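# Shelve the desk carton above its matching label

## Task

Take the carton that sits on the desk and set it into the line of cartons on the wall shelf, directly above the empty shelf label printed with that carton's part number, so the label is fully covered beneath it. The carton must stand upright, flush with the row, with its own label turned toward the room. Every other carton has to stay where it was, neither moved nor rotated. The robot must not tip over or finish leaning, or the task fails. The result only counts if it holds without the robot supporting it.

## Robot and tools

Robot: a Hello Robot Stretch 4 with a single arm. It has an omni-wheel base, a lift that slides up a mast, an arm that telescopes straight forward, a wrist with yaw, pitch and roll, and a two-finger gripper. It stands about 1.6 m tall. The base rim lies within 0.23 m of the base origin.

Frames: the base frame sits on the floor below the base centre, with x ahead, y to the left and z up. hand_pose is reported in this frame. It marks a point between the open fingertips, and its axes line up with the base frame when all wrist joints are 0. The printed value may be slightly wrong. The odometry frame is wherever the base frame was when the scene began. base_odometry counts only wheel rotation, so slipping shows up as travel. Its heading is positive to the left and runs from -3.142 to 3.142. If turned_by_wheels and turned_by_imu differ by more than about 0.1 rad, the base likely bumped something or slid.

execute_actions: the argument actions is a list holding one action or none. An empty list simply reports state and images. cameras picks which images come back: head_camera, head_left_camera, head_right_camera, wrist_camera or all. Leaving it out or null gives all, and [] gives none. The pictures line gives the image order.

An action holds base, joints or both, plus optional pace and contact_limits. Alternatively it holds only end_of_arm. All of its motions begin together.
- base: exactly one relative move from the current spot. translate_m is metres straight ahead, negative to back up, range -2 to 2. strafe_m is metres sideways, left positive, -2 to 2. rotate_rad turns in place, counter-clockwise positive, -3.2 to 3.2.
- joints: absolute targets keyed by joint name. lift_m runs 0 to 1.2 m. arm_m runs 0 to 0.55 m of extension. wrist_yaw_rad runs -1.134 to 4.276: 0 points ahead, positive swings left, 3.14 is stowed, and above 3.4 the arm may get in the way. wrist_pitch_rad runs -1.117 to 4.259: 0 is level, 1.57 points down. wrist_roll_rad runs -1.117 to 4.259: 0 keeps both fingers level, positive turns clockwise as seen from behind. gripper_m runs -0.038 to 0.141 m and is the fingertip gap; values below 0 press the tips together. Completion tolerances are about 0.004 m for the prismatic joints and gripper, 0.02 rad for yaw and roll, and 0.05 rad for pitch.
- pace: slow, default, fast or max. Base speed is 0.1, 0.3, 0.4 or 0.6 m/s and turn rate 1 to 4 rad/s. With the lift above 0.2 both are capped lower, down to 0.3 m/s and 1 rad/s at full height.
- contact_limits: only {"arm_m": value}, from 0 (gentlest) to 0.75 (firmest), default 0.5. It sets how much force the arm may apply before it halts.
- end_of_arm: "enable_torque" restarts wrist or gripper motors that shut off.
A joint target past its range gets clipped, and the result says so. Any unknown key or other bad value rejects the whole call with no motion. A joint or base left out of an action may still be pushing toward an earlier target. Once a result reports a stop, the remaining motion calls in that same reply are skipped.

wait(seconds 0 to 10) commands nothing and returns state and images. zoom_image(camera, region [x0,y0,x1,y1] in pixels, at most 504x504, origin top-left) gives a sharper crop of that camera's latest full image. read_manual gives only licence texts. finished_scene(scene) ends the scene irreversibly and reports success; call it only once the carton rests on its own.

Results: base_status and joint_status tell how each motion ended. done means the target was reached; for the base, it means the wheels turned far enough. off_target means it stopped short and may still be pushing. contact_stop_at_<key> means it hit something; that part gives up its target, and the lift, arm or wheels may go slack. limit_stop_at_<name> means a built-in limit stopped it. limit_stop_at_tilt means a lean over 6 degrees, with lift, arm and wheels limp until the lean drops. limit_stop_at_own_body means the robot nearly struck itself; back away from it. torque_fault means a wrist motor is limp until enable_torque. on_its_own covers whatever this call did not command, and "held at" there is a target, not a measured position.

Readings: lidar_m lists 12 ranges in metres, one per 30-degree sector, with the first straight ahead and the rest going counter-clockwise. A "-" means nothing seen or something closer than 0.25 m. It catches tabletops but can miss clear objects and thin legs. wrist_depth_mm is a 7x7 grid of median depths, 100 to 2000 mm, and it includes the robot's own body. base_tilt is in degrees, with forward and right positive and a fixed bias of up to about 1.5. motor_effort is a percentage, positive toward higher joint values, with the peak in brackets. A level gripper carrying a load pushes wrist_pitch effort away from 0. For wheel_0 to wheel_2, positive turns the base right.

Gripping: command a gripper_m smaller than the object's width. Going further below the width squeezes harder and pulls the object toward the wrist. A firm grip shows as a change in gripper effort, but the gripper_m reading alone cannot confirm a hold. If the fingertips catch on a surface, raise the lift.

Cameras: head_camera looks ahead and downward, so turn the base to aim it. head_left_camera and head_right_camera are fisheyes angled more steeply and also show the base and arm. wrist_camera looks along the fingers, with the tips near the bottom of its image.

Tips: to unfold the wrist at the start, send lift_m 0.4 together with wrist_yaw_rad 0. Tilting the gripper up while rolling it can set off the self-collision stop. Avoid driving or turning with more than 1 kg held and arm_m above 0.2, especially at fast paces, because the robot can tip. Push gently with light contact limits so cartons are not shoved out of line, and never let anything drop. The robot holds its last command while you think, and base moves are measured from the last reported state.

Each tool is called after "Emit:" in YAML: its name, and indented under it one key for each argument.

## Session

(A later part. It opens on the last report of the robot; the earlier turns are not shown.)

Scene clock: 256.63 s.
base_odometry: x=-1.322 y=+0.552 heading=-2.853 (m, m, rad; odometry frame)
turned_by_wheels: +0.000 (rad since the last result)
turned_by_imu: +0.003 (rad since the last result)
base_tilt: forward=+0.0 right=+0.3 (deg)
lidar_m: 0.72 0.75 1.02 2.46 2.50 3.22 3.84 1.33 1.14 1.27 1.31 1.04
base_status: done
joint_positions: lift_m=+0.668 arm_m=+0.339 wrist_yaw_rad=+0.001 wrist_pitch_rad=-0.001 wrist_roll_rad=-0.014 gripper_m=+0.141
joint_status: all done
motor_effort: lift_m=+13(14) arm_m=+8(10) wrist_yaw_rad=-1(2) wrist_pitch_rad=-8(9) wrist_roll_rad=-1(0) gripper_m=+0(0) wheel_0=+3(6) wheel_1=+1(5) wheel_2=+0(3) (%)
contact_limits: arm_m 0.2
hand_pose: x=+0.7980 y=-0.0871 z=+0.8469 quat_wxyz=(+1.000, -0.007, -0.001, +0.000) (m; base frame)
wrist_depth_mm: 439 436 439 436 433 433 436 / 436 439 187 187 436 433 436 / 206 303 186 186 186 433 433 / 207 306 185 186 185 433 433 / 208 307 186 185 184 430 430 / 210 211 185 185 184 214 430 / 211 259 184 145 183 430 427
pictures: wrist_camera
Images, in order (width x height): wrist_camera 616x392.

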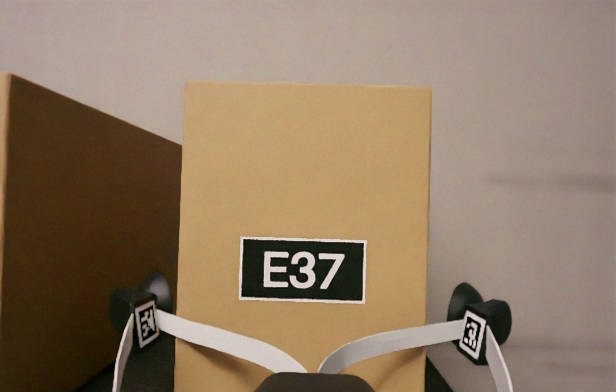

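Emit:
execute_actions:
  actions:
    - {"joints":{"gripper_m":0.06}}
  cameras: []

Emit:
execute_actions:
  actions:
    - {"joints":{"lift_m":0.69},"pace":"slow"}
  cameras: []

Emit:
execute_actions:
  actions:
    - {"base":{"strafe_m":0.03},"pace":"slow"}
  cameras: ["wrist_camera"]

Scene clock: 275.00 s.
base_odometry: x=-1.322 y=+0.552 heading=-2.853 (m, m, rad; odometry frame)
turned_by_wheels: +0.000 (rad since the last result)
turned_by_imu: +0.001 (rad since the last result)
base_tilt: forward=+0.0 right=+0.3 (deg)
lidar_m: 0.72 0.76 1.01 2.46 2.54 3.23 3.84 1.35 1.14 1.27 1.31 1.05
base_status: not commanded
joint_positions: lift_m=+0.668 arm_m=+0.339 wrist_yaw_rad=+0.000 wrist_pitch_rad=-0.001 wrist_roll_rad=-0.014 gripper_m=+0.060
joint_status: all done
motor_effort: lift_m=+13(14) arm_m=+7(8) wrist_yaw_rad=+2(2) wrist_pitch_rad=-8(9) wrist_roll_rad=+1(1) gripper_m=-19(19) wheel_0=+2(2) wheel_1=+1(1) wheel_2=-1(0) (%)
hand_pose: x=+0.7981 y=-0.0875 z=+0.8469 quat_wxyz=(+1.000, -0.007, -0.001, +0.000) (m; base frame)
wrist_depth_mm: 442 439 439 436 436 436 436 / 436 439 172 172 172 436 433 / 208 307 172 172 171 433 433 / 209 307 171 172 171 433 430 / 210 312 171 170 171 433 430 / 211 260 170 170 170 430 430 / 203 249 170 169 169 176 427
pictures: none
No camera images: the call's "cameras" was empty. Leave "cameras" out to get every camera's image.

Scene clock: 275.93 s.
base_odometry: x=-1.322 y=+0.552 heading=-2.853 (m, m, rad; odometry frame)
turned_by_wheels: +0.000 (rad since the last result)
turned_by_imu: +0.000 (rad since the last result)
base_tilt: forward=+0.0 right=+0.3 (deg)
lidar_m: 0.70 0.73 1.02 2.46 2.50 3.26 3.85 1.34 1.13 1.28 1.33 1.04
base_status: not commanded
joint_positions: lift_m=+0.690 arm_m=+0.339 wrist_yaw_rad=+0.000 wrist_pitch_rad=+0.000 wrist_roll_rad=-0.014 gripper_m=+0.060
joint_status: all done
motor_effort: lift_m=+24(24) arm_m=+7(6) wrist_yaw_rad=+2(2) wrist_pitch_rad=-12(13) wrist_roll_rad=+0(0) gripper_m=-22(19) wheel_0=+2(2) wheel_1=+1(1) wheel_2=+0(0) (%)
hand_pose: x=+0.7981 y=-0.0875 z=+0.8677 quat_wxyz=(+1.000, -0.007, +0.000, +0.000) (m; base frame)
wrist_depth_mm: 439 439 439 436 436 433 436 / 436 439 173 173 172 433 436 / 216 436 172 172 172 430 433 / 209 309 172 171 171 433 430 / 211 310 171 170 171 433 433 / 211 259 170 170 170 430 430 / 204 278 170 170 169 175 430
pictures: none
No camera images: the call's "cameras" was empty. Leave "cameras" out to get every camera's image.

Scene clock: 277.23 s.
base_odometry: x=-1.314 y=+0.523 heading=-2.853 (m, m, rad; odometry frame)
turned_by_wheels: +0.000 (rad since the last result)
turned_by_imu: +0.001 (rad since the last result)
base_tilt: forward=+0.0 right=+0.3 (deg)
lidar_m: 0.72 0.76 1.01 2.42 2.48 3.32 3.85 1.41 1.15 1.30 1.35 0.81
base_status: done
joint_positions: lift_m=+0.690 arm_m=+0.339 wrist_yaw_rad=+0.000 wrist_pitch_rad=+0.000 wrist_roll_rad=-0.014 gripper_m=+0.060
joint_status: not commanded
motor_effort: lift_m=+24(24) arm_m=+7(7) wrist_yaw_rad=+2(2) wrist_pitch_rad=-12(12) wrist_roll_rad=+0(0) gripper_m=-18(19) wheel_0=+0(5) wheel_1=+2(5) wheel_2=+0(2) (%)
hand_pose: x=+0.7982 y=-0.0875 z=+0.8677 quat_wxyz=(+1.000, -0.007, +0.000, +0.000) (m; base frame)
wrist_depth_mm: 436 436 436 436 436 436 436 / 436 436 173 173 173 430 433 / 179 306 172 172 172 433 433 / 179 246 171 172 172 433 430 / 179 248 171 171 171 430 430 / 178 208 170 170 170 427 430 / 178 222 170 169 169 176 430
pictures: wrist_camera
Images, in order (width x height): wrist_camera 616x392.

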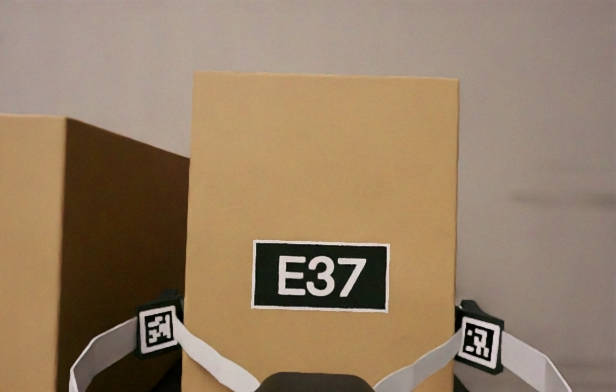

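Emit:
execute_actions:
  actions:
    - {"joints":{"lift_m":0.669},"pace":"slow"}
  cameras: []

Emit:
execute_actions:
  actions:
    - {"joints":{"gripper_m":0.13},"pace":"slow"}
  cameras: []

Emit:
execute_actions:
  actions:
    - {"joints":{"arm_m":0.0},"pace":"slow"}
  cameras: ["wrist_camera","head_camera"]

Scene clock: 286.57 s.
base_odometry: x=-1.314 y=+0.523 heading=-2.853 (m, m, rad; odometry frame)
turned_by_wheels: +0.000 (rad since the last result)
turned_by_imu: +0.001 (rad since the last result)
base_tilt: forward=-0.1 right=+0.3 (deg)
lidar_m: 0.72 0.77 1.04 2.42 2.49 3.34 3.85 1.41 1.17 1.30 1.33 0.77
base_status: not commanded
joint_positions: lift_m=+0.669 arm_m=+0.339 wrist_yaw_rad=+0.000 wrist_pitch_rad=+0.000 wrist_roll_rad=-0.014 gripper_m=+0.060
joint_status: all done
motor_effort: lift_m=+13(23) arm_m=+7(7) wrist_yaw_rad=+2(2) wrist_pitch_rad=-11(12) wrist_roll_rad=+0(1) gripper_m=-18(17) wheel_0=-1(1) wheel_1=+3(3) wheel_2=+0(1) (%)
hand_pose: x=+0.7982 y=-0.0875 z=+0.8477 quat_wxyz=(+1.000, -0.007, +0.000, +0.000) (m; base frame)
wrist_depth_mm: 439 436 436 436 433 436 433 / 181 433 172 172 172 433 433 / 179 243 172 172 172 433 430 / 179 246 171 171 171 433 430 / 179 248 171 170 170 430 430 / 179 208 170 170 170 430 427 / 178 222 169 169 169 176 430
pictures: none
No camera images: the call's "cameras" was empty. Leave "cameras" out to get every camera's image.

Scene clock: 289.80 s.
base_odometry: x=-1.314 y=+0.523 heading=-2.853 (m, m, rad; odometry frame)
turned_by_wheels: +0.000 (rad since the last result)
turned_by_imu: +0.001 (rad since the last result)
base_tilt: forward=+0.0 right=+0.3 (deg)
lidar_m: 0.72 0.74 1.02 2.42 2.49 3.33 3.83 1.39 1.18 1.30 1.34 0.77
base_status: not commanded
joint_positions: lift_m=+0.669 arm_m=+0.339 wrist_yaw_rad=-0.001 wrist_pitch_rad=+0.000 wrist_roll_rad=-0.014 gripper_m=+0.130
joint_status: all done
motor_effort: lift_m=+13(13) arm_m=+7(7) wrist_yaw_rad=+4(9) wrist_pitch_rad=-10(11) wrist_roll_rad=-1(1) gripper_m=+1(16) wheel_0=+2(2) wheel_1=+3(3) wheel_2=-3(2) (%)
hand_pose: x=+0.7981 y=-0.0877 z=+0.8477 quat_wxyz=(+1.000, -0.007, +0.000, +0.000) (m; base frame)
wrist_depth_mm: 436 436 436 436 436 433 436 / 181 439 186 186 433 436 436 / 180 243 185 185 185 433 430 / 180 245 185 185 184 433 433 / 179 247 185 183 183 433 430 / 179 207 184 183 183 219 430 / 178 235 183 146 182 266 427
pictures: none
No camera images: the call's "cameras" was empty. Leave "cameras" out to get every camera's image.

Scene clock: 294.47 s.
base_odometry: x=-1.314 y=+0.523 heading=-2.853 (m, m, rad; odometry frame)
turned_by_wheels: +0.000 (rad since the last result)
turned_by_imu: +0.001 (rad since the last result)
base_tilt: forward=+0.0 right=+0.3 (deg)
lidar_m: 0.71 0.77 1.01 2.41 2.49 3.34 3.83 1.40 1.17 1.31 1.34 0.78
base_status: not commanded
joint_positions: lift_m=+0.669 arm_m=+0.002 wrist_yaw_rad=+0.000 wrist_pitch_rad=-0.001 wrist_roll_rad=-0.014 gripper_m=+0.130
joint_status: all done
motor_effort: lift_m=+13(13) arm_m=-7(6) wrist_yaw_rad=+2(3) wrist_pitch_rad=-9(11) wrist_roll_rad=-1(1) gripper_m=+0(0) wheel_0=+2(2) wheel_1=+2(2) wheel_2=-1(2) (%)
hand_pose: x=+0.4616 y=-0.0875 z=+0.8479 quat_wxyz=(+1.000, -0.007, +0.000, +0.000) (m; base frame)
wrist_depth_mm: 768 778 778 778 778 768 768 / 778 778 778 768 768 768 768 / 778 768 768 768 768 768 759 / 627 768 517 517 768 778 759 / 615 627 512 517 768 759 759 / 512 512 504 508 517 220 759 / 768 768 768 151 759 759 759
pictures: head_camera, wrist_camera
Images, in order (width x height): head_camera 420x560, wrist_camera 616x392.

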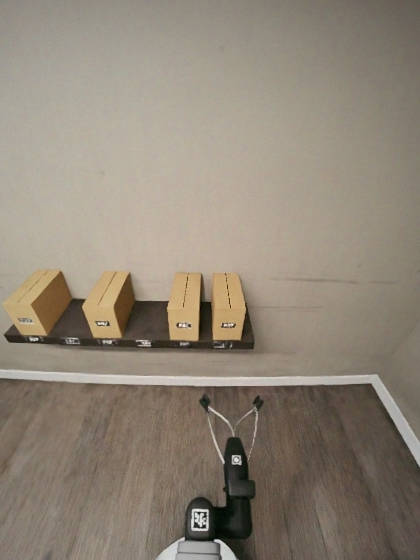

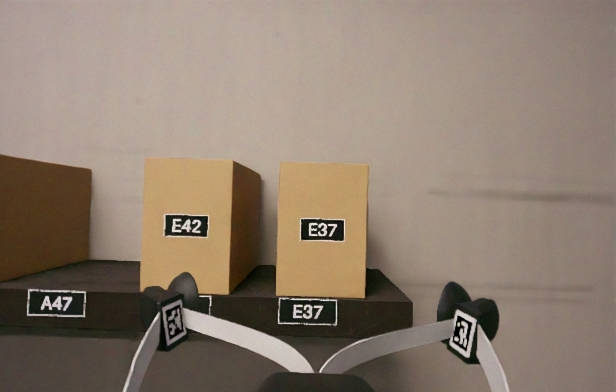

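Emit:
execute_actions:
  actions:
    - {"base":{"strafe_m":-0.12},"joints":{"gripper_m":0.0},"pace":"slow"}
  cameras: []

Emit:
execute_actions:
  actions:
    - {"joints":{"arm_m":0.42},"pace":"slow","contact_limits":{"arm_m":0.2}}
  cameras: ["wrist_camera","head_camera"]

Scene clock: 322.60 s.
base_odometry: x=-1.348 y=+0.638 heading=-2.852 (m, m, rad; odometry frame)
turned_by_wheels: +0.000 (rad since the last result)
turned_by_imu: +0.002 (rad since the last result)
base_tilt: forward=+0.0 right=+0.3 (deg)
lidar_m: 0.73 0.76 1.03 2.56 2.63 3.26 3.86 1.19 1.07 1.18 1.24 1.05
base_status: done
joint_positions: lift_m=+0.669 arm_m=+0.002 wrist_yaw_rad=+0.000 wrist_pitch_rad=-0.001 wrist_roll_rad=-0.014 gripper_m=+0.000
joint_status: all done
motor_effort: lift_m=+14(14) arm_m=-7(7) wrist_yaw_rad=+1(2) wrist_pitch_rad=-9(9) wrist_roll_rad=+0(0) gripper_m=-4(5) wheel_0=+1(7) wheel_1=+0(5) wheel_2=+1(2) (%)
hand_pose: x=+0.4616 y=-0.0875 z=+0.8479 quat_wxyz=(+1.000, -0.007, +0.000, +0.000) (m; base frame)
wrist_depth_mm: 778 778 778 778 778 778 778 / 778 778 768 778 778 778 768 / 778 778 768 778 778 768 768 / 707 521 521 778 768 768 768 / 609 517 525 778 778 768 768 / 512 512 508 206 768 759 768 / 768 768 181 167 180 759 759
pictures: none
No camera images: the call's "cameras" was empty. Leave "cameras" out to get every camera's image.

Scene clock: 328.07 s.
base_odometry: x=-1.348 y=+0.638 heading=-2.852 (m, m, rad; odometry frame)
turned_by_wheels: +0.000 (rad since the last result)
turned_by_imu: +0.002 (rad since the last result)
base_tilt: forward=+0.0 right=+0.3 (deg)
lidar_m: 0.71 0.74 1.04 2.53 2.58 3.24 3.84 1.19 1.07 1.18 1.23 1.03
base_status: not commanded
joint_positions: lift_m=+0.669 arm_m=+0.419 wrist_yaw_rad=+0.000 wrist_pitch_rad=-0.001 wrist_roll_rad=-0.014 gripper_m=+0.000
joint_status: all done
motor_effort: lift_m=+13(13) arm_m=+7(7) wrist_yaw_rad=+2(2) wrist_pitch_rad=-9(9) wrist_roll_rad=+0(0) gripper_m=-4(2) wheel_0=+1(2) wheel_1=+0(0) wheel_2=+1(1) (%)
contact_limits: arm_m 0.2
hand_pose: x=+0.8781 y=-0.0875 z=+0.8479 quat_wxyz=(+1.000, -0.007, -0.001, +0.000) (m; base frame)
wrist_depth_mm: 109 117 359 359 359 357 357 / 109 118 359 359 359 357 357 / 109 119 238 357 357 357 355 / 108 120 243 355 355 355 355 / 108 121 248 355 353 353 355 / 108 122 220 206 355 355 353 / 107 122 176 167 180 353 353
pictures: head_camera, wrist_camera
Images, in order (width x height): head_camera 420x560, wrist_camera 616x392.

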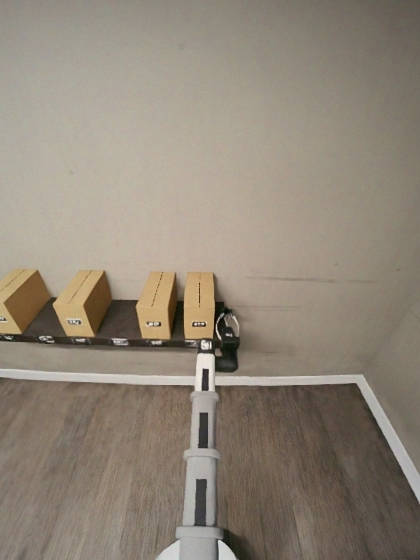

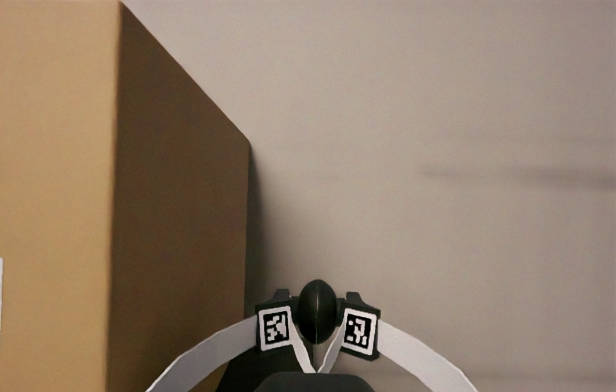

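Emit:
execute_actions:
  actions:
    - {"base":{"strafe_m":0.05},"pace":"slow"}
  cameras: ["wrist_camera","head_camera"]

Scene clock: 338.37 s.
base_odometry: x=-1.334 y=+0.590 heading=-2.852 (m, m, rad; odometry frame)
turned_by_wheels: +0.000 (rad since the last result)
turned_by_imu: +0.001 (rad since the last result)
base_tilt: forward=+0.0 right=+0.3 (deg)
lidar_m: 0.72 0.76 1.04 2.50 2.59 3.25 3.84 1.28 1.11 1.24 1.27 1.05
base_status: done
joint_positions: lift_m=+0.669 arm_m=+0.419 wrist_yaw_rad=+0.000 wrist_pitch_rad=-0.001 wrist_roll_rad=-0.014 gripper_m=+0.000
joint_status: not commanded
motor_effort: lift_m=+13(13) arm_m=+7(7) wrist_yaw_rad=+2(1) wrist_pitch_rad=-8(7) wrist_roll_rad=+0(0) gripper_m=-3(5) wheel_0=-2(5) wheel_1=+1(6) wheel_2=+1(3) (%)
hand_pose: x=+0.8781 y=-0.0875 z=+0.8479 quat_wxyz=(+1.000, -0.007, -0.001, +0.000) (m; base frame)
wrist_depth_mm: - 110 357 357 355 357 357 / - 110 159 355 355 355 355 / - 111 160 357 353 355 355 / - 112 162 355 353 353 353 / - 113 163 353 355 351 353 / - 113 165 206 353 351 353 / - 111 158 167 180 351 351
pictures: head_camera, wrist_camera
Images, in order (width x height): head_camera 420x560, wrist_camera 616x392.

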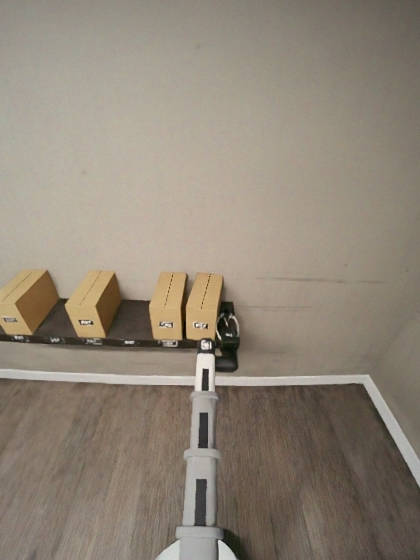

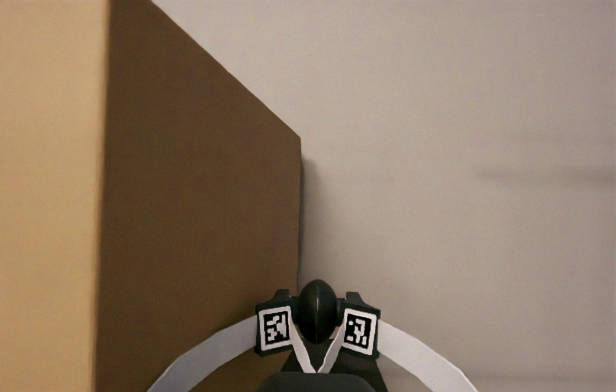

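Emit:
execute_actions:
  actions:
    - {"base":{"strafe_m":-0.02},"joints":{"arm_m":0.0},"pace":"slow"}
  cameras: ["wrist_camera","head_camera"]

Scene clock: 354.73 s.
base_odometry: x=-1.339 y=+0.610 heading=-2.852 (m, m, rad; odometry frame)
turned_by_wheels: +0.000 (rad since the last result)
turned_by_imu: +0.003 (rad since the last result)
base_tilt: forward=+0.0 right=+0.3 (deg)
lidar_m: 0.72 0.75 1.03 2.50 2.60 3.26 3.86 1.23 1.08 1.21 1.26 1.05
base_status: done
joint_positions: lift_m=+0.669 arm_m=+0.002 wrist_yaw_rad=+0.000 wrist_pitch_rad=-0.001 wrist_roll_rad=-0.014 gripper_m=+0.000
joint_status: all done
motor_effort: lift_m=+14(14) arm_m=-7(8) wrist_yaw_rad=+2(1) wrist_pitch_rad=-8(8) wrist_roll_rad=+0(0) gripper_m=-6(4) wheel_0=+1(7) wheel_1=+0(5) wheel_2=+1(1) (%)
hand_pose: x=+0.4616 y=-0.0875 z=+0.8479 quat_wxyz=(+1.000, -0.007, -0.001, +0.000) (m; base frame)
wrist_depth_mm: 778 778 778 778 768 778 768 / 778 778 778 778 778 778 778 / 768 768 768 768 778 768 768 / 723 521 512 778 768 768 778 / 699 517 517 707 768 768 768 / 512 512 508 206 768 759 768 / 768 768 181 167 181 759 759
pictures: head_camera, wrist_camera
Images, in order (width x height): head_camera 420x560, wrist_camera 616x392.

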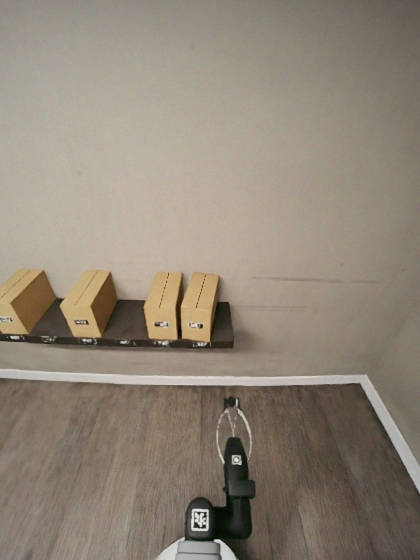

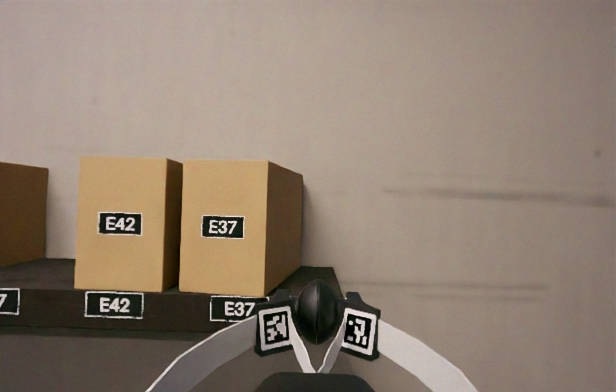

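Emit:
execute_actions:
  actions:
    - {"base":{"strafe_m":0.075},"joints":{"arm_m":0.29},"pace":"slow","contact_limits":{"arm_m":0.3}}
  cameras: ["wrist_camera"]

Scene clock: 404.83 s.
base_odometry: x=-1.318 y=+0.538 heading=-2.852 (m, m, rad; odometry frame)
turned_by_wheels: +0.000 (rad since the last result)
turned_by_imu: +0.002 (rad since the last result)
base_tilt: forward=+0.0 right=+0.3 (deg)
lidar_m: 0.69 0.76 1.02 2.42 2.51 3.33 3.85 1.33 1.16 1.27 1.34 1.03
base_status: done
joint_positions: lift_m=+0.669 arm_m=+0.288 wrist_yaw_rad=-0.004 wrist_pitch_rad=-0.002 wrist_roll_rad=-0.014 gripper_m=+0.000
joint_status: all done
motor_effort: lift_m=+14(13) arm_m=+9(12) wrist_yaw_rad=+12(50) wrist_pitch_rad=-6(8) wrist_roll_rad=-1(0) gripper_m=-4(3) wheel_0=+1(5) wheel_1=+2(7) wheel_2=-3(8) (%)
contact_limits: arm_m 0.3
hand_pose: x=+0.7474 y=-0.0885 z=+0.8482 quat_wxyz=(+1.000, -0.007, -0.001, -0.002) (m; base frame)
wrist_depth_mm: 488 488 488 484 488 484 488 / 488 484 488 488 488 488 488 / 231 236 236 236 484 484 488 / 230 235 236 236 484 480 484 / 230 235 235 236 484 484 480 / 229 234 234 208 480 480 480 / 229 233 233 163 181 480 480
pictures: wrist_camera
Images, in order (width x height): wrist_camera 616x392.

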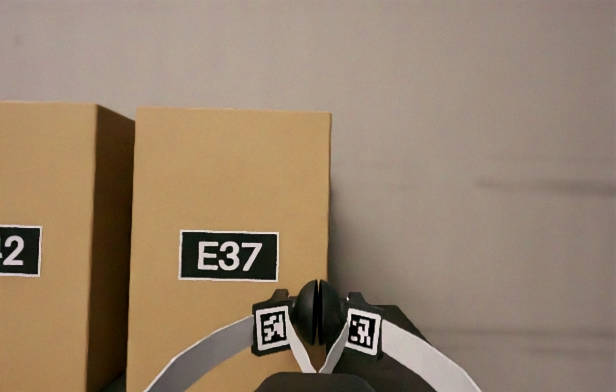

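Emit:
execute_actions:
  actions:
    - {"joints":{"arm_m":0.0},"pace":"slow"}
  cameras: ["wrist_camera","head_camera"]

Scene clock: 414.13 s.
base_odometry: x=-1.318 y=+0.538 heading=-2.852 (m, m, rad; odometry frame)
turned_by_wheels: +0.000 (rad since the last result)
turned_by_imu: +0.002 (rad since the last result)
base_tilt: forward=+0.0 right=+0.3 (deg)
lidar_m: 0.72 0.77 1.02 2.45 2.48 3.32 3.84 1.35 1.19 1.28 1.34 1.01
base_status: not commanded
joint_positions: lift_m=+0.669 arm_m=+0.002 wrist_yaw_rad=+0.000 wrist_pitch_rad=-0.001 wrist_roll_rad=-0.014 gripper_m=+0.000
joint_status: all done
motor_effort: lift_m=+14(13) arm_m=-7(9) wrist_yaw_rad=+1(12) wrist_pitch_rad=-8(7) wrist_roll_rad=-1(0) gripper_m=-2(2) wheel_0=+0(0) wheel_1=+2(2) wheel_2=-1(3) (%)
hand_pose: x=+0.4616 y=-0.0875 z=+0.8480 quat_wxyz=(+1.000, -0.007, -0.001, +0.000) (m; base frame)
wrist_depth_mm: 778 768 778 778 768 778 768 / 778 768 778 768 768 768 768 / 768 778 778 768 768 768 768 / 647 768 521 521 768 768 759 / 627 517 517 517 768 759 759 / 508 512 504 205 603 768 759 / 759 759 181 167 180 759 759
pictures: head_camera, wrist_camera
Images, in order (width x height): head_camera 420x560, wrist_camera 616x392.

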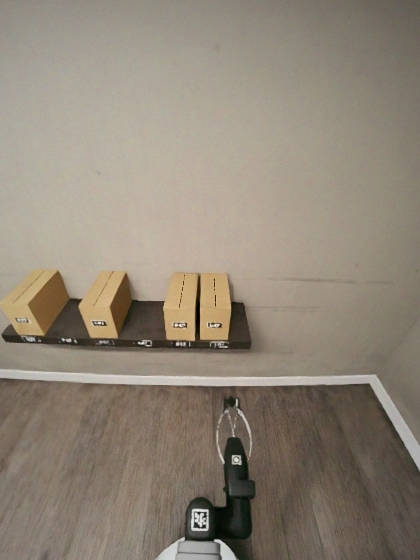

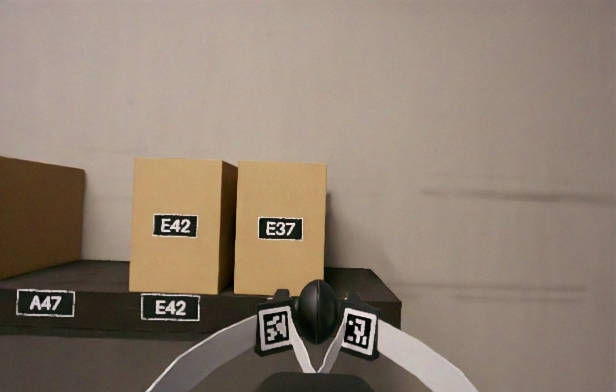

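Emit:
zoom_image:
  camera: "head_camera"
  region: [150, 260, 270, 360]

Region (150, 260, 270, 360) of head_camera's 420x560 image, scaled by 4.200, with more detail than that image has.

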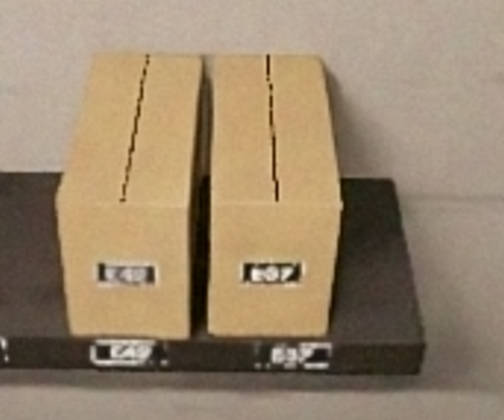

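Emit:
execute_actions:
  actions:
    - {"joints":{"lift_m":0.74},"pace":"slow"}
  cameras: ["wrist_camera"]

Emit:
zoom_image:
  camera: "wrist_camera"
  region: [200, 150, 400, 330]

Scene clock: 449.20 s.
base_odometry: x=-1.318 y=+0.538 heading=-2.852 (m, m, rad; odometry frame)
turned_by_wheels: +0.000 (rad since the last result)
turned_by_imu: +0.001 (rad since the last result)
base_tilt: forward=+0.0 right=+0.3 (deg)
lidar_m: 0.71 0.76 1.03 2.45 2.51 3.35 3.83 1.38 1.15 1.29 1.32 1.03
base_status: not commanded
joint_positions: lift_m=+0.740 arm_m=+0.002 wrist_yaw_rad=+0.000 wrist_pitch_rad=-0.001 wrist_roll_rad=-0.014 gripper_m=+0.000
joint_status: all done
motor_effort: lift_m=+23(25) arm_m=-7(7) wrist_yaw_rad=+2(2) wrist_pitch_rad=-8(8) wrist_roll_rad=-1(1) gripper_m=-4(5) wheel_0=+0(0) wheel_1=+2(2) wheel_2=-1(1) (%)
hand_pose: x=+0.4616 y=-0.0875 z=+0.9182 quat_wxyz=(+1.000, -0.007, -0.001, +0.000) (m; base frame)
wrist_depth_mm: 768 778 778 778 768 778 768 / 778 778 778 768 768 768 768 / 768 768 768 768 768 768 778 / 768 768 768 768 768 768 768 / 654 517 517 521 768 759 759 / 609 517 512 206 759 759 768 / 508 508 181 167 181 759 759
pictures: wrist_camera
Images, in order (width x height): wrist_camera 616x392.

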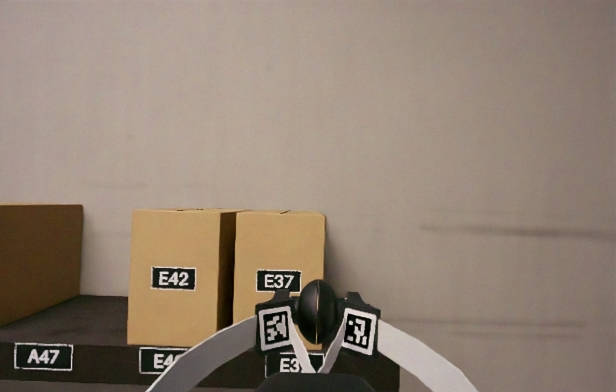

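Region (200, 150, 400, 330) of wrist_camera's 616x392 image, scaled by 2.520; it fills the top 454 rows of this view, and the rest is white.

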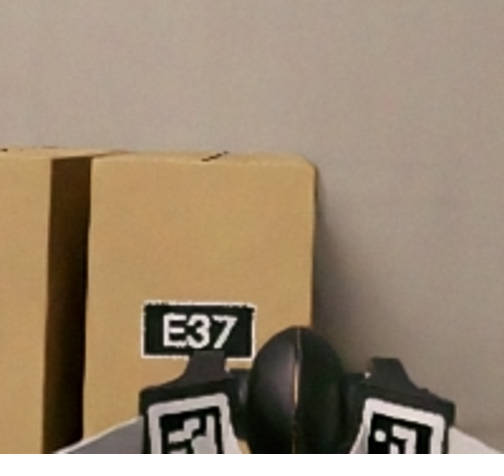

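Emit:
execute_actions:
  actions:
    - {"joints":{"lift_m":0.58},"pace":"slow"}
  cameras: ["wrist_camera"]

Scene clock: 461.93 s.
base_odometry: x=-1.318 y=+0.538 heading=-2.852 (m, m, rad; odometry frame)
turned_by_wheels: +0.000 (rad since the last result)
turned_by_imu: +0.002 (rad since the last result)
base_tilt: forward=+0.0 right=+0.3 (deg)
lidar_m: 0.71 0.77 1.02 2.45 2.52 3.34 3.84 1.37 1.15 1.29 1.33 1.03
base_status: not commanded
joint_positions: lift_m=+0.580 arm_m=+0.002 wrist_yaw_rad=+0.000 wrist_pitch_rad=-0.001 wrist_roll_rad=-0.014 gripper_m=+0.000
joint_status: all done
motor_effort: lift_m=+13(22) arm_m=-7(7) wrist_yaw_rad=+2(1) wrist_pitch_rad=-8(8) wrist_roll_rad=+0(0) gripper_m=-3(3) wheel_0=+0(0) wheel_1=+2(2) wheel_2=-1(1) (%)
hand_pose: x=+0.4616 y=-0.0875 z=+0.7590 quat_wxyz=(+1.000, -0.007, -0.001, +0.000) (m; base frame)
wrist_depth_mm: 768 778 778 778 768 778 768 / 778 778 768 768 768 768 778 / 647 778 517 521 768 768 768 / 627 661 517 521 768 768 759 / 512 512 508 508 759 768 759 / 768 768 768 205 768 768 759 / 759 768 181 167 180 759 759
pictures: wrist_camera
Images, in order (width x height): wrist_camera 616x392.

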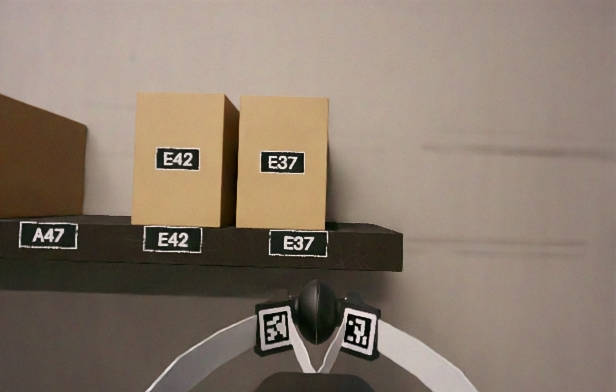

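Emit:
execute_actions:
  actions:
    - {"base":{"strafe_m":0.04},"joints":{"arm_m":0.30,"lift_m":0.64},"pace":"slow","contact_limits":{"arm_m":0.15}}
  cameras: ["wrist_camera"]

Scene clock: 487.27 s.
base_odometry: x=-1.306 y=+0.499 heading=-2.853 (m, m, rad; odometry frame)
turned_by_wheels: +0.000 (rad since the last result)
turned_by_imu: +0.002 (rad since the last result)
base_tilt: forward=-0.1 right=+0.3 (deg)
lidar_m: 0.72 0.77 1.02 2.40 2.47 3.30 3.84 1.42 1.19 1.33 1.38 0.77
base_status: done
joint_positions: lift_m=+0.640 arm_m=+0.292 wrist_yaw_rad=-0.006 wrist_pitch_rad=-0.002 wrist_roll_rad=-0.014 gripper_m=+0.000
joint_status: arm_m contact_stop (moved +0.290 of +0.298); the others done
on_its_own: arm_m is slack since a contact_stop (your +0.300 is given up); wrist_yaw_rad is at rest, and its effort (+19) is outside its rest range (-13 to +13)
motor_effort: lift_m=+19(23) arm_m=+0(14) wrist_yaw_rad=+19(21) wrist_pitch_rad=-5(8) wrist_roll_rad=-1(1) gripper_m=-1(0) wheel_0=+2(3) wheel_1=+1(7) wheel_2=-8(8) (%)
contact_limits: arm_m 0.15
hand_pose: x=+0.7508 y=-0.0892 z=+0.8184 quat_wxyz=(+1.000, -0.007, -0.001, -0.003) (m; base frame)
wrist_depth_mm: 484 488 484 484 484 484 484 / 228 228 234 233 484 484 484 / 228 227 233 232 480 484 480 / 227 227 232 232 477 480 477 / 226 226 231 231 480 480 480 / 226 225 230 211 291 477 477 / 218 220 220 159 184 233 477
pictures: wrist_camera
Images, in order (width x height): wrist_camera 616x392.

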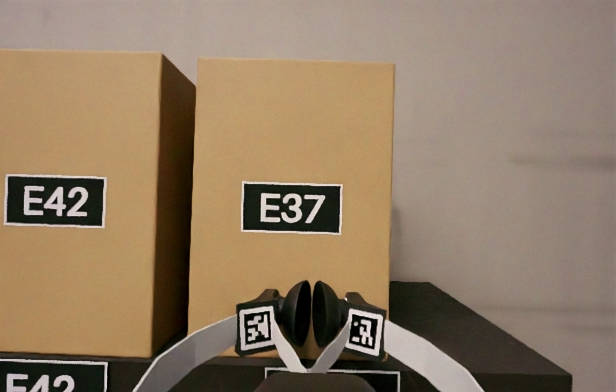

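Emit:
execute_actions:
  actions:
    - {"base":{"strafe_m":-0.03},"joints":{"arm_m":0.30},"pace":"slow","contact_limits":{"arm_m":0.2}}
  cameras: ["wrist_camera"]

Scene clock: 506.37 s.
base_odometry: x=-1.314 y=+0.528 heading=-2.852 (m, m, rad; odometry frame)
turned_by_wheels: +0.000 (rad since the last result)
turned_by_imu: +0.002 (rad since the last result)
base_tilt: forward=-0.1 right=+0.3 (deg)
lidar_m: 0.73 0.75 1.03 2.42 2.51 3.32 3.83 1.36 1.16 1.29 1.34 1.06
base_status: done
joint_positions: lift_m=+0.640 arm_m=+0.289 wrist_yaw_rad=-0.003 wrist_pitch_rad=-0.002 wrist_roll_rad=-0.014 gripper_m=+0.000
joint_status: arm_m contact_stop (moved -0.003 of +0.008)
on_its_own: arm_m is slack since a contact_stop (your +0.300 is given up)
motor_effort: lift_m=+18(19) arm_m=+0(16) wrist_yaw_rad=+10(19) wrist_pitch_rad=-5(6) wrist_roll_rad=-1(0) gripper_m=+1(2) wheel_0=+8(9) wheel_1=+2(5) wheel_2=-7(11) (%)
contact_limits: arm_m 0.2
hand_pose: x=+0.7482 y=-0.0883 z=+0.8184 quat_wxyz=(+1.000, -0.007, -0.001, -0.002) (m; base frame)
wrist_depth_mm: 488 492 488 488 488 488 488 / 232 249 229 234 484 488 484 / 232 251 229 233 484 484 484 / 231 253 229 232 484 484 480 / 231 255 227 232 484 484 484 / 230 258 225 207 320 480 480 / 224 225 222 155 179 233 477
pictures: wrist_camera
Images, in order (width x height): wrist_camera 616x392.

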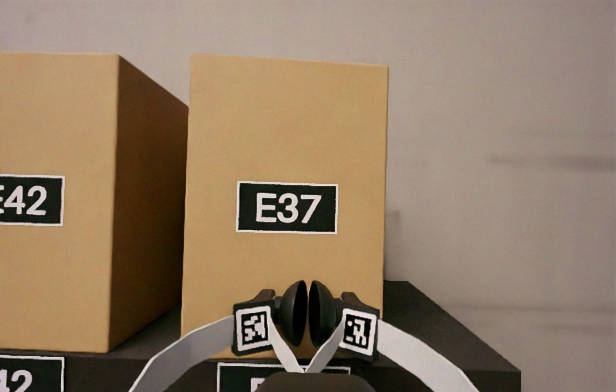

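Emit:
execute_actions:
  actions:
    - {"joints":{"arm_m":0.0,"lift_m":0.58},"pace":"slow"}
  cameras: ["wrist_camera","head_camera"]

Scene clock: 519.17 s.
base_odometry: x=-1.315 y=+0.528 heading=-2.852 (m, m, rad; odometry frame)
turned_by_wheels: +0.000 (rad since the last result)
turned_by_imu: +0.002 (rad since the last result)
base_tilt: forward=+0.0 right=+0.4 (deg)
lidar_m: 0.72 0.75 1.05 2.43 2.48 3.34 3.87 1.38 1.15 1.29 1.35 1.04
base_status: not commanded
joint_positions: lift_m=+0.580 arm_m=+0.002 wrist_yaw_rad=+0.000 wrist_pitch_rad=-0.001 wrist_roll_rad=-0.014 gripper_m=+0.000
joint_status: all done
motor_effort: lift_m=+13(17) arm_m=-7(6) wrist_yaw_rad=+1(10) wrist_pitch_rad=-7(12) wrist_roll_rad=+0(1) gripper_m=-2(2) wheel_0=+2(8) wheel_1=+1(2) wheel_2=+1(7) (%)
hand_pose: x=+0.4616 y=-0.0875 z=+0.7590 quat_wxyz=(+1.000, -0.007, -0.001, +0.000) (m; base frame)
wrist_depth_mm: 788 778 778 778 778 778 768 / 778 768 778 768 768 768 768 / 634 768 521 517 768 768 768 / 627 668 517 512 768 768 768 / 512 508 508 508 585 759 768 / 768 768 768 206 768 768 768 / 759 768 181 167 180 759 759
pictures: head_camera, wrist_camera
Images, in order (width x height): head_camera 420x560, wrist_camera 616x392.

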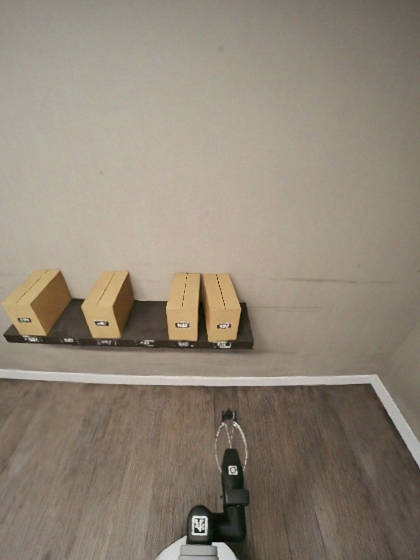

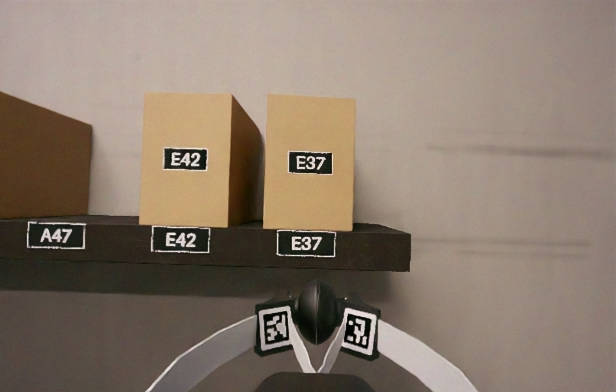

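Emit:
zoom_image:
  camera: "head_camera"
  region: [150, 260, 270, 360]

Region (150, 260, 270, 360) of head_camera's 420x560 image, scaled by 4.200, with more detail than that image has.

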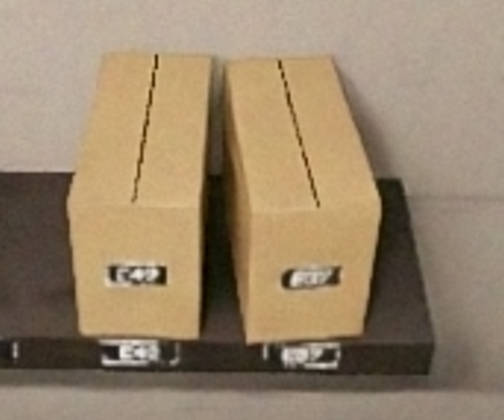

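Emit:
execute_actions:
  actions:
    - {"base":{"strafe_m":0.004},"joints":{"gripper_m":0.141,"lift_m":0.668},"pace":"slow"}
  cameras: []

Emit:
execute_actions:
  actions:
    - {"joints":{"arm_m":0.335},"pace":"slow","contact_limits":{"arm_m":0.2}}
  cameras: ["wrist_camera"]

Scene clock: 557.33 s.
base_odometry: x=-1.314 y=+0.524 heading=-2.852 (m, m, rad; odometry frame)
turned_by_wheels: +0.000 (rad since the last result)
turned_by_imu: +0.003 (rad since the last result)
base_tilt: forward=+0.0 right=+0.3 (deg)
lidar_m: 0.72 0.75 1.03 2.42 2.50 3.30 3.86 1.38 1.17 1.28 1.35 1.02
base_status: done
joint_positions: lift_m=+0.668 arm_m=+0.002 wrist_yaw_rad=+0.000 wrist_pitch_rad=-0.001 wrist_roll_rad=-0.014 gripper_m=+0.141
joint_status: all done
motor_effort: lift_m=+23(25) arm_m=-7(7) wrist_yaw_rad=+2(2) wrist_pitch_rad=-7(8) wrist_roll_rad=-1(1) gripper_m=+1(6) wheel_0=-1(2) wheel_1=+2(3) wheel_2=+0(1) (%)
hand_pose: x=+0.4616 y=-0.0875 z=+0.8462 quat_wxyz=(+1.000, -0.007, -0.001, +0.000) (m; base frame)
wrist_depth_mm: 778 778 778 778 778 778 778 / 778 768 768 778 768 768 768 / 778 778 768 768 768 768 768 / 627 768 517 517 768 759 768 / 603 627 512 517 768 768 768 / 508 512 508 508 521 214 759 / 768 759 759 149 759 759 759
pictures: none
No camera images: the call's "cameras" was empty. Leave "cameras" out to get every camera's image.

Scene clock: 561.97 s.
base_odometry: x=-1.314 y=+0.524 heading=-2.852 (m, m, rad; odometry frame)
turned_by_wheels: +0.000 (rad since the last result)
turned_by_imu: +0.001 (rad since the last result)
base_tilt: forward=+0.0 right=+0.3 (deg)
lidar_m: 0.73 0.77 1.02 2.42 2.50 3.32 3.86 1.39 1.16 1.30 1.34 1.04
base_status: not commanded
joint_positions: lift_m=+0.668 arm_m=+0.334 wrist_yaw_rad=+0.000 wrist_pitch_rad=-0.001 wrist_roll_rad=-0.014 gripper_m=+0.141
joint_status: all done
motor_effort: lift_m=+23(23) arm_m=+7(8) wrist_yaw_rad=+0(0) wrist_pitch_rad=-7(8) wrist_roll_rad=+0(1) gripper_m=-2(0) wheel_0=+0(0) wheel_1=+2(3) wheel_2=-1(0) (%)
contact_limits: arm_m 0.2
hand_pose: x=+0.7931 y=-0.0873 z=+0.8462 quat_wxyz=(+1.000, -0.007, -0.001, +0.000) (m; base frame)
wrist_depth_mm: 445 442 442 442 442 442 439 / 186 442 439 442 442 439 439 / 185 243 191 190 190 442 439 / 185 246 190 190 190 436 436 / 185 247 189 189 189 436 436 / 184 207 189 189 189 213 436 / 184 235 189 146 188 281 433
pictures: wrist_camera
Images, in order (width x height): wrist_camera 616x392.

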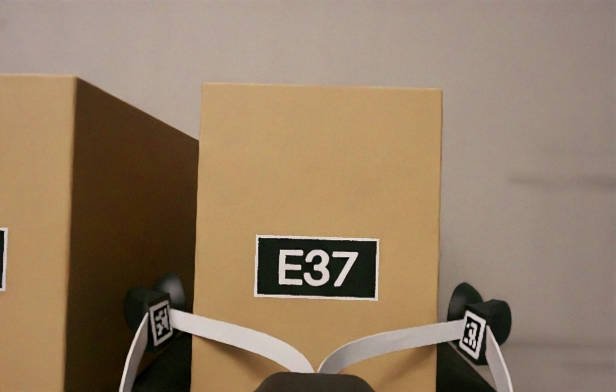

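Emit:
execute_actions:
  actions:
    - {"joints":{"gripper_m":0.06}}
  cameras: []

Emit:
execute_actions:
  actions:
    - {"joints":{"lift_m":0.685},"pace":"slow"}
  cameras: []

Emit:
execute_actions:
  actions:
    - {"joints":{"lift_m":0.669},"pace":"slow"}
  cameras: ["wrist_camera"]

Scene clock: 572.60 s.
base_odometry: x=-1.314 y=+0.524 heading=-2.852 (m, m, rad; odometry frame)
turned_by_wheels: +0.000 (rad since the last result)
turned_by_imu: +0.001 (rad since the last result)
base_tilt: forward=+0.0 right=+0.3 (deg)
lidar_m: 0.73 0.75 1.02 2.41 2.48 3.33 3.86 1.38 1.17 1.30 1.34 1.00
base_status: not commanded
joint_positions: lift_m=+0.668 arm_m=+0.334 wrist_yaw_rad=+0.000 wrist_pitch_rad=-0.001 wrist_roll_rad=-0.014 gripper_m=+0.060
joint_status: all done
motor_effort: lift_m=+23(23) arm_m=+7(7) wrist_yaw_rad=+1(0) wrist_pitch_rad=-8(8) wrist_roll_rad=+0(0) gripper_m=-18(17) wheel_0=+0(0) wheel_1=+2(2) wheel_2=+0(0) (%)
hand_pose: x=+0.7932 y=-0.0874 z=+0.8462 quat_wxyz=(+1.000, -0.007, -0.001, +0.000) (m; base frame)
wrist_depth_mm: 442 442 439 442 439 442 442 / 186 439 175 174 174 439 439 / 185 244 175 174 174 439 436 / 185 247 174 173 173 436 436 / 185 248 174 173 172 436 436 / 184 220 173 172 172 433 433 / 183 223 173 172 172 176 430
pictures: none
No camera images: the call's "cameras" was empty. Leave "cameras" out to get every camera's image.

Scene clock: 573.47 s.
base_odometry: x=-1.314 y=+0.524 heading=-2.852 (m, m, rad; odometry frame)
turned_by_wheels: +0.000 (rad since the last result)
turned_by_imu: +0.000 (rad since the last result)
base_tilt: forward=+0.0 right=+0.3 (deg)
lidar_m: 0.72 0.76 1.03 2.43 2.49 3.33 3.84 1.38 1.18 1.30 1.36 1.03
base_status: not commanded
joint_positions: lift_m=+0.685 arm_m=+0.334 wrist_yaw_rad=+0.000 wrist_pitch_rad=+0.000 wrist_roll_rad=-0.014 gripper_m=+0.060
joint_status: all done
motor_effort: lift_m=+24(21) arm_m=+7(7) wrist_yaw_rad=+1(1) wrist_pitch_rad=-12(12) wrist_roll_rad=-1(0) gripper_m=-20(19) wheel_0=+0(0) wheel_1=+2(2) wheel_2=+0(0) (%)
hand_pose: x=+0.7932 y=-0.0874 z=+0.8627 quat_wxyz=(+1.000, -0.007, +0.000, +0.000) (m; base frame)
wrist_depth_mm: 442 442 442 442 439 439 439 / 442 442 176 175 175 439 439 / 185 262 175 175 174 439 436 / 185 246 175 174 173 436 436 / 185 248 174 173 173 436 436 / 184 219 173 172 172 436 433 / 183 223 173 172 172 176 433
pictures: none
No camera images: the call's "cameras" was empty. Leave "cameras" out to get every camera's image.

Scene clock: 574.33 s.
base_odometry: x=-1.314 y=+0.524 heading=-2.852 (m, m, rad; odometry frame)
turned_by_wheels: +0.000 (rad since the last result)
turned_by_imu: +0.000 (rad since the last result)
base_tilt: forward=+0.0 right=+0.3 (deg)
lidar_m: 0.70 0.75 1.01 2.43 2.48 3.32 3.84 1.38 1.17 1.30 1.35 1.03
base_status: not commanded
joint_positions: lift_m=+0.669 arm_m=+0.334 wrist_yaw_rad=+0.000 wrist_pitch_rad=+0.000 wrist_roll_rad=-0.014 gripper_m=+0.060
joint_status: all done
motor_effort: lift_m=+14(22) arm_m=+7(7) wrist_yaw_rad=+1(1) wrist_pitch_rad=-12(12) wrist_roll_rad=-1(0) gripper_m=-20(18) wheel_0=+0(0) wheel_1=+2(2) wheel_2=+0(0) (%)
hand_pose: x=+0.7932 y=-0.0874 z=+0.8476 quat_wxyz=(+1.000, -0.007, +0.000, +0.000) (m; base frame)
wrist_depth_mm: 442 442 439 439 439 439 439 / 186 442 176 174 174 436 439 / 185 244 175 174 174 439 436 / 185 246 174 173 173 433 436 / 184 248 174 173 172 436 436 / 183 220 173 173 172 436 433 / 183 222 173 172 172 176 436
pictures: wrist_camera
Images, in order (width x height): wrist_camera 616x392.

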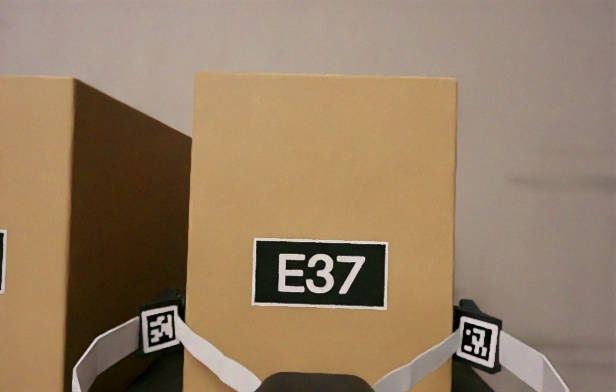

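Emit:
execute_actions:
  actions:
    - {"joints":{"gripper_m":0.13},"pace":"slow"}
  cameras: []

Emit:
execute_actions:
  actions:
    - {"joints":{"arm_m":0.0},"pace":"slow"}
  cameras: []

Emit:
execute_actions:
  actions:
    - {"joints":{"lift_m":0.58,"gripper_m":0.0},"pace":"slow"}
  cameras: ["wrist_camera","head_camera"]

Scene clock: 586.30 s.
base_odometry: x=-1.314 y=+0.524 heading=-2.852 (m, m, rad; odometry frame)
turned_by_wheels: +0.000 (rad since the last result)
turned_by_imu: +0.002 (rad since the last result)
base_tilt: forward=+0.0 right=+0.3 (deg)
lidar_m: 0.73 0.76 1.00 2.43 2.48 3.34 3.85 1.39 1.17 1.29 1.36 1.04
base_status: not commanded
joint_positions: lift_m=+0.669 arm_m=+0.334 wrist_yaw_rad=-0.002 wrist_pitch_rad=+0.000 wrist_roll_rad=-0.014 gripper_m=+0.130
joint_status: all done
motor_effort: lift_m=+13(14) arm_m=+7(7) wrist_yaw_rad=+7(7) wrist_pitch_rad=-12(13) wrist_roll_rad=+0(1) gripper_m=+1(15) wheel_0=+0(0) wheel_1=+2(2) wheel_2=-1(1) (%)
hand_pose: x=+0.7930 y=-0.0880 z=+0.8476 quat_wxyz=(+1.000, -0.007, +0.000, -0.001) (m; base frame)
wrist_depth_mm: 442 442 442 439 439 439 439 / 186 442 439 439 439 439 439 / 185 245 190 190 190 439 439 / 185 248 190 190 190 436 436 / 185 251 190 189 190 439 436 / 183 222 189 189 189 213 436 / 183 224 189 146 188 265 436
pictures: none
No camera images: the call's "cameras" was empty. Leave "cameras" out to get every camera's image.

Scene clock: 590.93 s.
base_odometry: x=-1.314 y=+0.524 heading=-2.852 (m, m, rad; odometry frame)
turned_by_wheels: +0.000 (rad since the last result)
turned_by_imu: +0.001 (rad since the last result)
base_tilt: forward=+0.0 right=+0.3 (deg)
lidar_m: 0.73 0.75 1.03 2.41 2.46 3.32 3.85 1.40 1.15 1.31 1.34 1.04
base_status: not commanded
joint_positions: lift_m=+0.669 arm_m=+0.002 wrist_yaw_rad=+0.000 wrist_pitch_rad=-0.001 wrist_roll_rad=-0.014 gripper_m=+0.130
joint_status: all done
motor_effort: lift_m=+14(13) arm_m=-7(7) wrist_yaw_rad=+2(7) wrist_pitch_rad=-10(11) wrist_roll_rad=-1(1) gripper_m=+0(1) wheel_0=+0(0) wheel_1=+2(2) wheel_2=+0(1) (%)
hand_pose: x=+0.4616 y=-0.0875 z=+0.8479 quat_wxyz=(+1.000, -0.007, +0.000, +0.000) (m; base frame)
wrist_depth_mm: 778 778 768 768 778 768 768 / 778 778 778 778 778 768 768 / 768 768 778 778 759 768 768 / 627 768 517 521 768 768 768 / 615 627 517 521 759 759 759 / 512 508 508 508 517 220 759 / 759 759 759 150 768 759 759
pictures: none
No camera images: the call's "cameras" was empty. Leave "cameras" out to get every camera's image.

Scene clock: 596.03 s.
base_odometry: x=-1.314 y=+0.524 heading=-2.852 (m, m, rad; odometry frame)
turned_by_wheels: +0.000 (rad since the last result)
turned_by_imu: +0.002 (rad since the last result)
base_tilt: forward=+0.0 right=+0.3 (deg)
lidar_m: 0.72 0.77 0.99 2.40 2.50 3.31 3.85 1.41 1.17 1.30 1.36 1.03
base_status: not commanded
joint_positions: lift_m=+0.580 arm_m=+0.002 wrist_yaw_rad=+0.000 wrist_pitch_rad=-0.001 wrist_roll_rad=-0.014 gripper_m=+0.000
joint_status: all done
motor_effort: lift_m=+13(15) arm_m=-7(7) wrist_yaw_rad=+2(2) wrist_pitch_rad=-8(8) wrist_roll_rad=-1(1) gripper_m=-4(4) wheel_0=+0(0) wheel_1=+2(2) wheel_2=-1(1) (%)
hand_pose: x=+0.4616 y=-0.0875 z=+0.7589 quat_wxyz=(+1.000, -0.007, +0.000, +0.000) (m; base frame)
wrist_depth_mm: 778 778 778 778 768 778 768 / 778 778 788 778 778 768 768 / 627 778 521 521 778 778 768 / 621 661 517 521 768 768 759 / 512 512 508 508 574 768 768 / 759 768 768 206 759 759 759 / 759 759 181 167 180 768 759
pictures: head_camera, wrist_camera
Images, in order (width x height): head_camera 420x560, wrist_camera 616x392.

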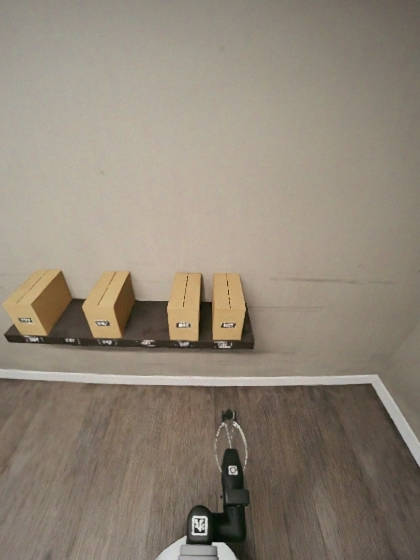

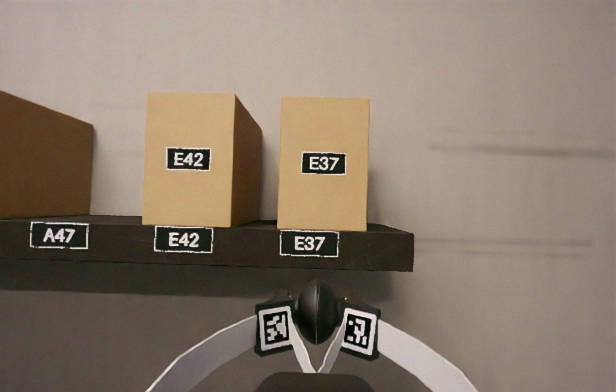

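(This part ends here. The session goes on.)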